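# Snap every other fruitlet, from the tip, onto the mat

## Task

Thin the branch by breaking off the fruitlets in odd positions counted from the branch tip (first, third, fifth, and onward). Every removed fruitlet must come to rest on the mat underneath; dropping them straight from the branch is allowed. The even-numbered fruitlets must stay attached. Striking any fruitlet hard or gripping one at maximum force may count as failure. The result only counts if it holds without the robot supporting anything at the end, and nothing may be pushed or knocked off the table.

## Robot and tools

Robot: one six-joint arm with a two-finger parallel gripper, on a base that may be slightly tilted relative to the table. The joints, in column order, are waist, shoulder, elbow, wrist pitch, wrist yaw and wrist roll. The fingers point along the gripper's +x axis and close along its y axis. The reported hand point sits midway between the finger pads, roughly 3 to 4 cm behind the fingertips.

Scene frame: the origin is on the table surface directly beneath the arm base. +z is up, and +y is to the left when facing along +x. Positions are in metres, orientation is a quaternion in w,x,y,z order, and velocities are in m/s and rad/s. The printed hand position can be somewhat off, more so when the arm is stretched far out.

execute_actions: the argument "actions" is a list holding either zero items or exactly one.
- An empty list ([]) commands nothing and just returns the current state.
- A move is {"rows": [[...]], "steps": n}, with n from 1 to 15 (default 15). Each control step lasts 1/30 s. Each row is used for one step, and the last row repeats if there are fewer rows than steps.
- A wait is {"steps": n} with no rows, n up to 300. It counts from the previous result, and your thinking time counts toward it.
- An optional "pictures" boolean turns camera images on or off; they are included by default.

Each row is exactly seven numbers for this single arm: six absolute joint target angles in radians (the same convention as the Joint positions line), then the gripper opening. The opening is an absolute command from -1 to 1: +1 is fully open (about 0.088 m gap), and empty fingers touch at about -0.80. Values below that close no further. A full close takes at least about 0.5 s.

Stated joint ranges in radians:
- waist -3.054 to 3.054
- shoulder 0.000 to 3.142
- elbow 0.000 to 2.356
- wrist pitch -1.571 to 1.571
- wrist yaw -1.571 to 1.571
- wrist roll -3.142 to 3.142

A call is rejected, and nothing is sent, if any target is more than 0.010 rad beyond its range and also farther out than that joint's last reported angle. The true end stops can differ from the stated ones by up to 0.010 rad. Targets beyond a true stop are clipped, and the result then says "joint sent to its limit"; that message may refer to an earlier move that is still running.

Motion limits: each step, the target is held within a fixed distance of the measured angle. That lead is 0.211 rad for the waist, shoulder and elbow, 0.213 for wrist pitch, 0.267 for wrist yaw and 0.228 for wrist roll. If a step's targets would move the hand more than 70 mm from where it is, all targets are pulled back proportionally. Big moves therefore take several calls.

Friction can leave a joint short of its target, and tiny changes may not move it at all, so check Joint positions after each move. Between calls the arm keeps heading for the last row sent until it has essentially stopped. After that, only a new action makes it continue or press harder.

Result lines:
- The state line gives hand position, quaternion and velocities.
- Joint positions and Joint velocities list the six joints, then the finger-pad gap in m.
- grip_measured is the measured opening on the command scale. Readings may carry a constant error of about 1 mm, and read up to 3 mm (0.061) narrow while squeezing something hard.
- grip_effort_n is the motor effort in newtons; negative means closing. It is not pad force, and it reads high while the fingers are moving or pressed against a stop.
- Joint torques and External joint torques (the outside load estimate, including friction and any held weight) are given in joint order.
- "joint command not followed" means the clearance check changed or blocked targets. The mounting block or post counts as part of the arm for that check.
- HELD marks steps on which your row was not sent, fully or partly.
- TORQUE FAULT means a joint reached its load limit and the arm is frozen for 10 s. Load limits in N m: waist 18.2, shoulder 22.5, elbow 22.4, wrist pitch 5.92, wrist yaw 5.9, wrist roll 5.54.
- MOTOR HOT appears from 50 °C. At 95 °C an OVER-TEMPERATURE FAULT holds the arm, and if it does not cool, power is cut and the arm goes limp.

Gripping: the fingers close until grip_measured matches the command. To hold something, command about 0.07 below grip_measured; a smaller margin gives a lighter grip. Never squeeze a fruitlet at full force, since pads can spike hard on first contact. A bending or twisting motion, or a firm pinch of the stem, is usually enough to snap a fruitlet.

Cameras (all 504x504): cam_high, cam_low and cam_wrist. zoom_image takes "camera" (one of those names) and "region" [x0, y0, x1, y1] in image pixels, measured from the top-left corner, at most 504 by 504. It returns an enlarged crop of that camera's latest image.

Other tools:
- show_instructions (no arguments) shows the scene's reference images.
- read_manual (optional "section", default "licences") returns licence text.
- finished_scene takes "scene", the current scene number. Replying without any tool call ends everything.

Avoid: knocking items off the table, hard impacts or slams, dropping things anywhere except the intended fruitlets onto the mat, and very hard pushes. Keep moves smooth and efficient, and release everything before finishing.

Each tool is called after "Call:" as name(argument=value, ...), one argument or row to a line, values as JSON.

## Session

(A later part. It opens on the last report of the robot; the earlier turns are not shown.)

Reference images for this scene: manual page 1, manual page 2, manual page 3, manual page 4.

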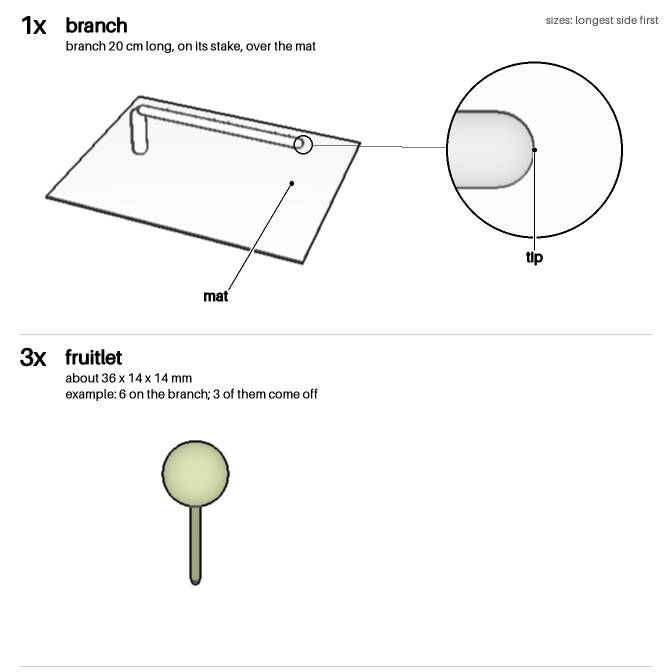

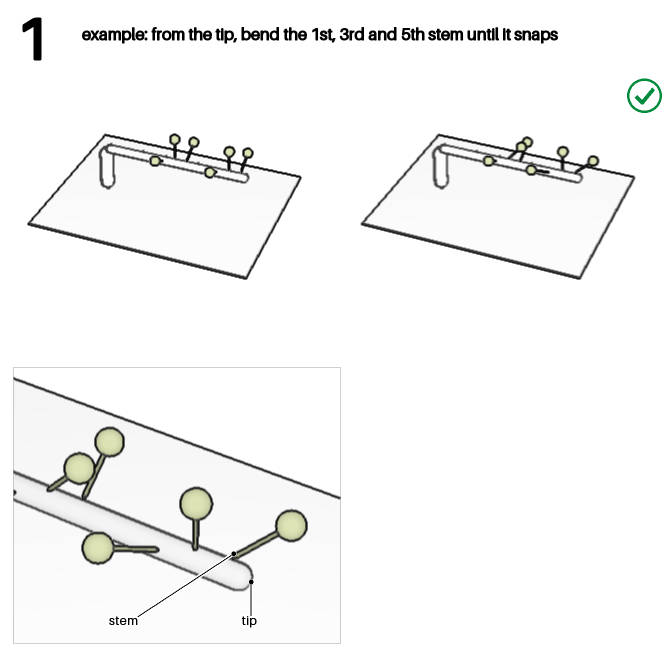

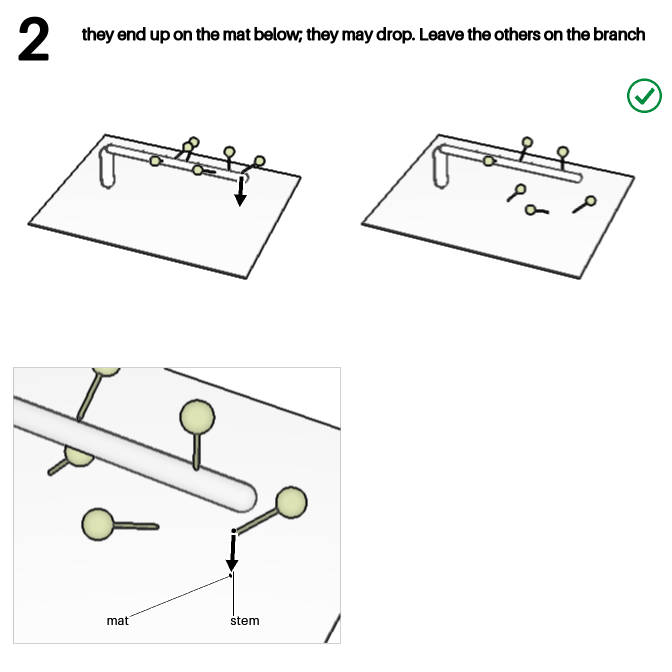

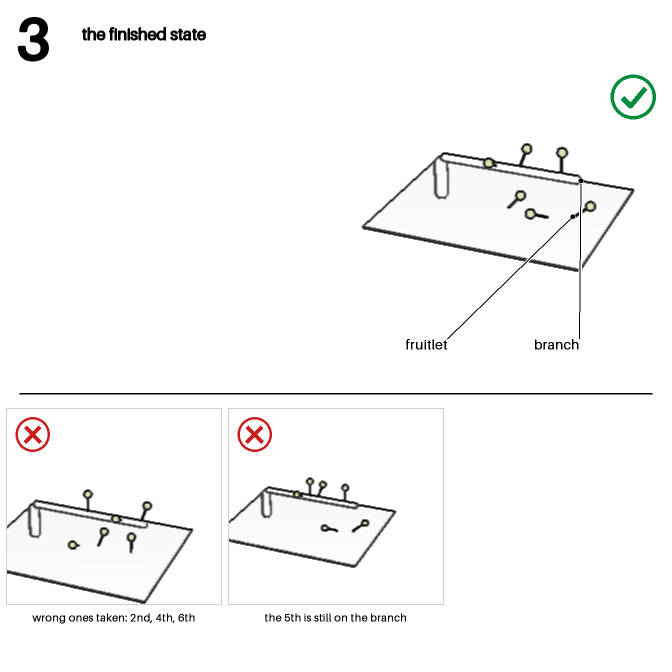

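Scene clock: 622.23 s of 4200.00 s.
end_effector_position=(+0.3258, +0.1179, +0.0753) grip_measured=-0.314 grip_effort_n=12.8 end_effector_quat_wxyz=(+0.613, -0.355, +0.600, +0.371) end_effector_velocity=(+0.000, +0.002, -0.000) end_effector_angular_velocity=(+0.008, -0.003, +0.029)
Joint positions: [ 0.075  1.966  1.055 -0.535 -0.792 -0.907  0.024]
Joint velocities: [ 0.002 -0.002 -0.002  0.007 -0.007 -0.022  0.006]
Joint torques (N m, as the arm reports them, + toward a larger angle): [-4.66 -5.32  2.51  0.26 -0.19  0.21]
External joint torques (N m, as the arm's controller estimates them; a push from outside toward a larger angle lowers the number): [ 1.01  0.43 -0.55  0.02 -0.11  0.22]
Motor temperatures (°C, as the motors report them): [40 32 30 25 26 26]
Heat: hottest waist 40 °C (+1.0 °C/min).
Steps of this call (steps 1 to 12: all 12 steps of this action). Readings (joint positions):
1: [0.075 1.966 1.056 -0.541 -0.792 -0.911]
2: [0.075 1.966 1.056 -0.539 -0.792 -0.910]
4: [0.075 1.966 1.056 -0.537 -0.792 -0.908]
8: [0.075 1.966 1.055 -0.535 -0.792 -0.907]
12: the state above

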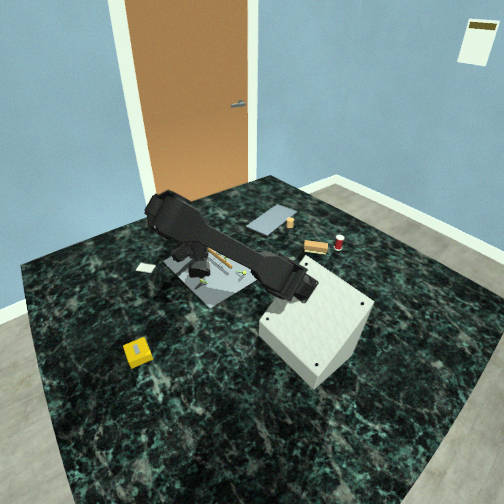

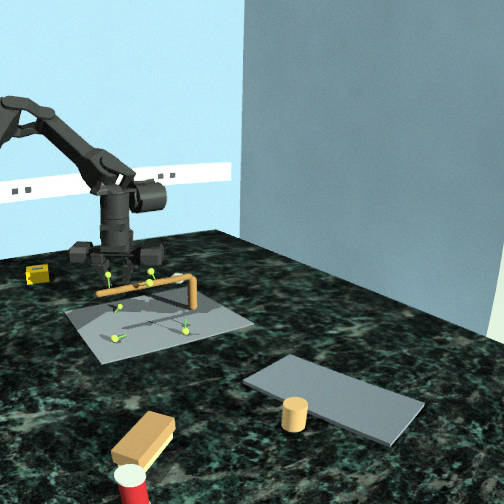

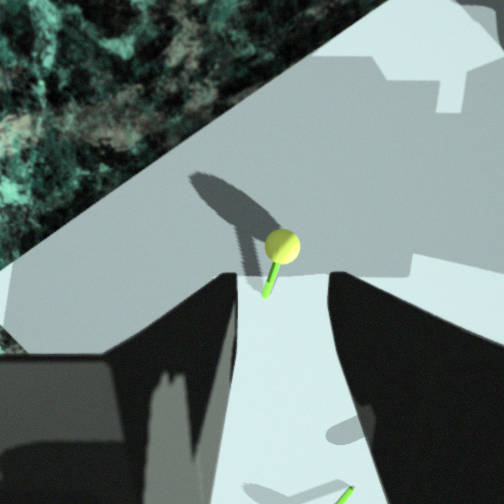

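Lift straight up 0.08.

Call:
execute_actions(
  actions=[
    {"rows":[[0.06,1.96,1.065,-0.575,-0.793,-0.93,-0.3],[0.04,1.95,1.083,-0.62,-0.79,-0.955,-0.3],[0.02,1.94,1.10,-0.665,-0.788,-0.98,-0.3],[0.0,1.93,1.118,-0.71,-0.786,-1.005,-0.3],[-0.02,1.92,1.135,-0.755,-0.784,-1.03,-0.3],[-0.04,1.91,1.152,-0.80,-0.782,-1.055,-0.3],[-0.06,1.90,1.17,-0.845,-0.78,-1.08,-0.3],[-0.08,1.89,1.187,-0.89,-0.778,-1.10,-0.3],[-0.10,1.88,1.205,-0.935,-0.776,-1.12,-0.3]],"steps":15},
  ],
)

Call:
show_instructions(
)

Scene clock: 629.37 s of 4200.00 s.
end_effector_position=(+0.3291, +0.1127, +0.1543) grip_measured=-0.303 grip_effort_n=12.8 end_effector_quat_wxyz=(+0.620, -0.352, +0.606, +0.353) end_effector_velocity=(-0.025, +0.006, +0.004) end_effector_angular_velocity=(+0.014, +0.104, -0.010)
Joint positions: [-0.099  1.885  1.199 -0.917 -0.781 -1.106  0.024]
Joint velocities: [-0.002 -0.007  0.012 -0.168 -0.007 -0.095 -0.   ]
Joint torques (N m, as the arm reports them, + toward a larger angle): [-4.74 -5.65  4.38 -0.08  0.05 -0.26]
External joint torques (N m, as the arm's controller estimates them; a push from outside toward a larger angle lowers the number): [ 0.8  -0.85  0.81 -0.26  0.09 -0.26]
Motor temperatures (°C, as the motors report them): [40 32 30 25 26 26]
Heat: hottest waist 40 °C (+1.0 °C/min).
Steps of this call (steps 1 to 15: the robot went on to your last target; steps 16 to 90: nothing new was sent; then 3.63 s passed at rest; steps 91 to 105: all 15 steps of this action). Readings (joint positions):
91: [0.074 1.966 1.055 -0.540 -0.792 -0.907]
92: [0.070 1.966 1.060 -0.562 -0.792 -0.915]
94: [0.049 1.962 1.076 -0.624 -0.792 -0.950]
98: [-0.026 1.932 1.134 -0.780 -0.785 -1.037]
105: the state above

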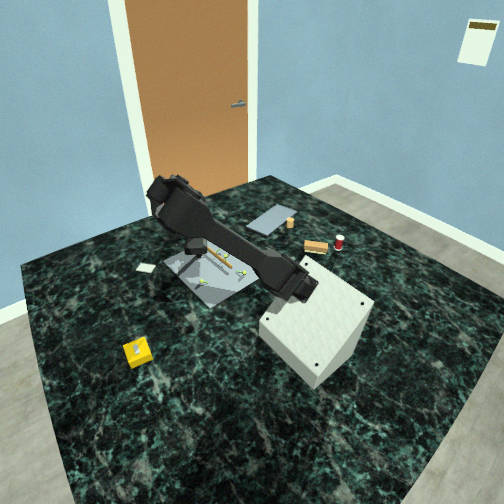

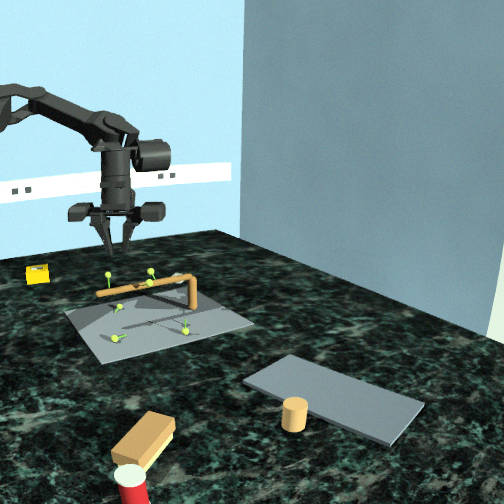

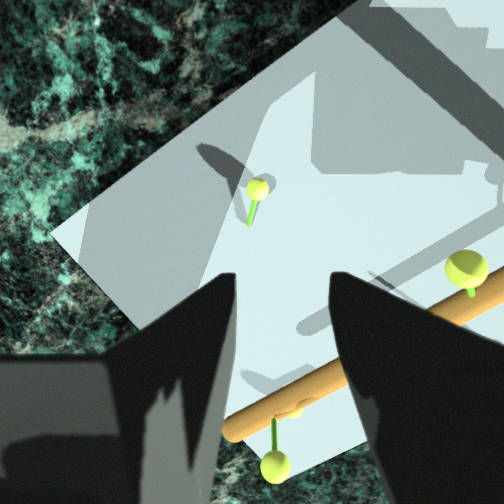

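Reference images for this scene: manual page 1, manual page 2, manual page 3, manual page 4.

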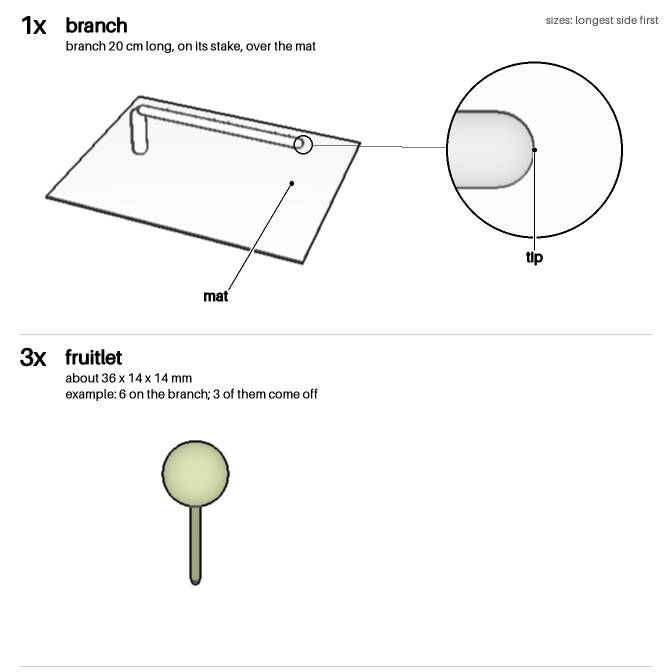

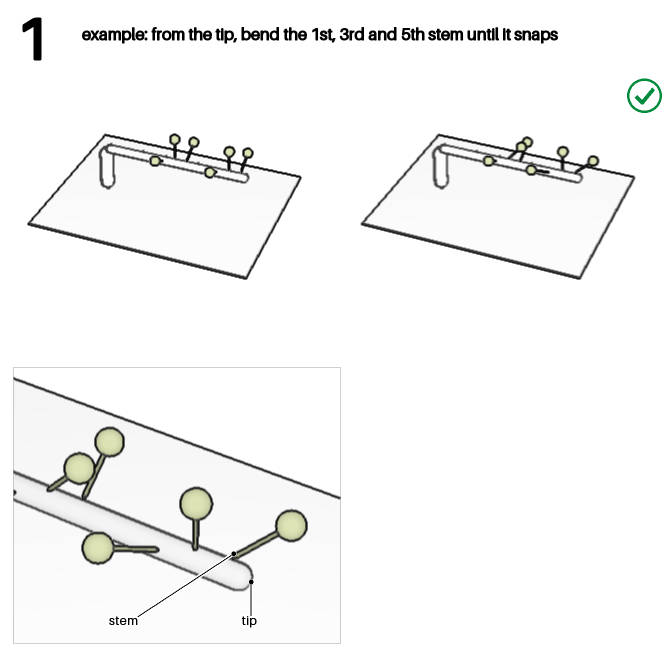

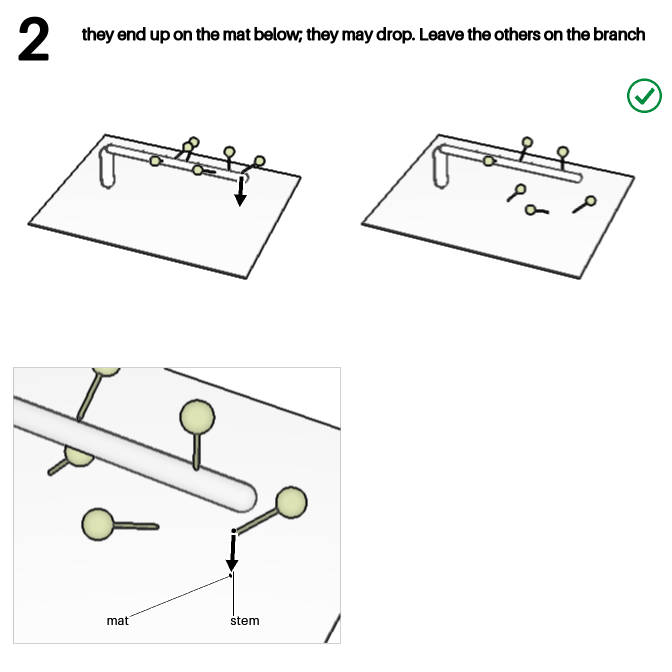

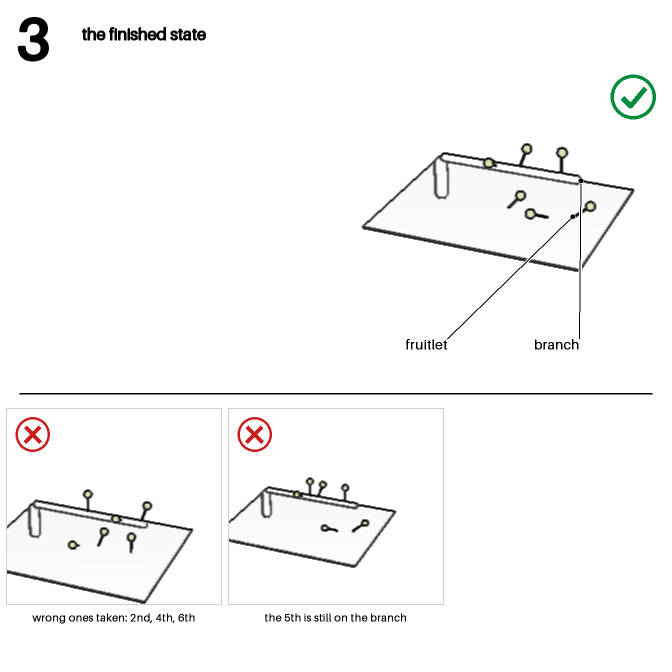

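Call:
zoom_image(
  camera="cam_wrist",
  region=[210,360,350,500],
)

Call:
zoom_image(
  camera="cam_low",
  region=[60,250,260,370],
)

Region (210, 360, 350, 500) of cam_wrist's 504x504 image, scaled by 3.600, with more detail than that image has.

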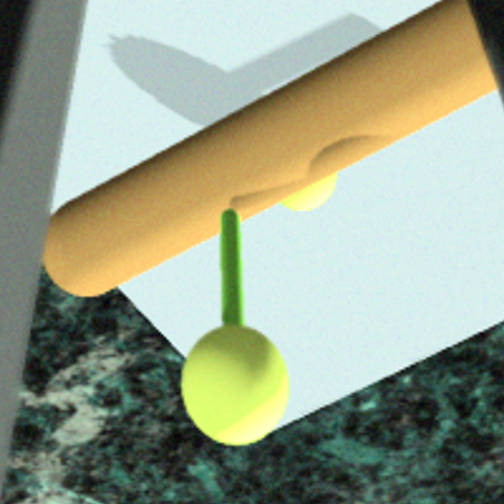

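Region (60, 250, 260, 370) of cam_low's 504x504 image, scaled by 2.520, with more detail than that image has; it fills the top 302 rows of this view, and the rest is white.

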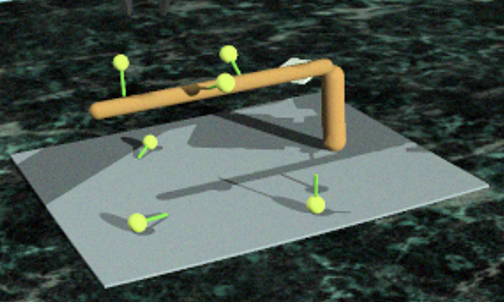

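Call:
finished_scene(
  scene=2,
)

The scene is finished: the task was done.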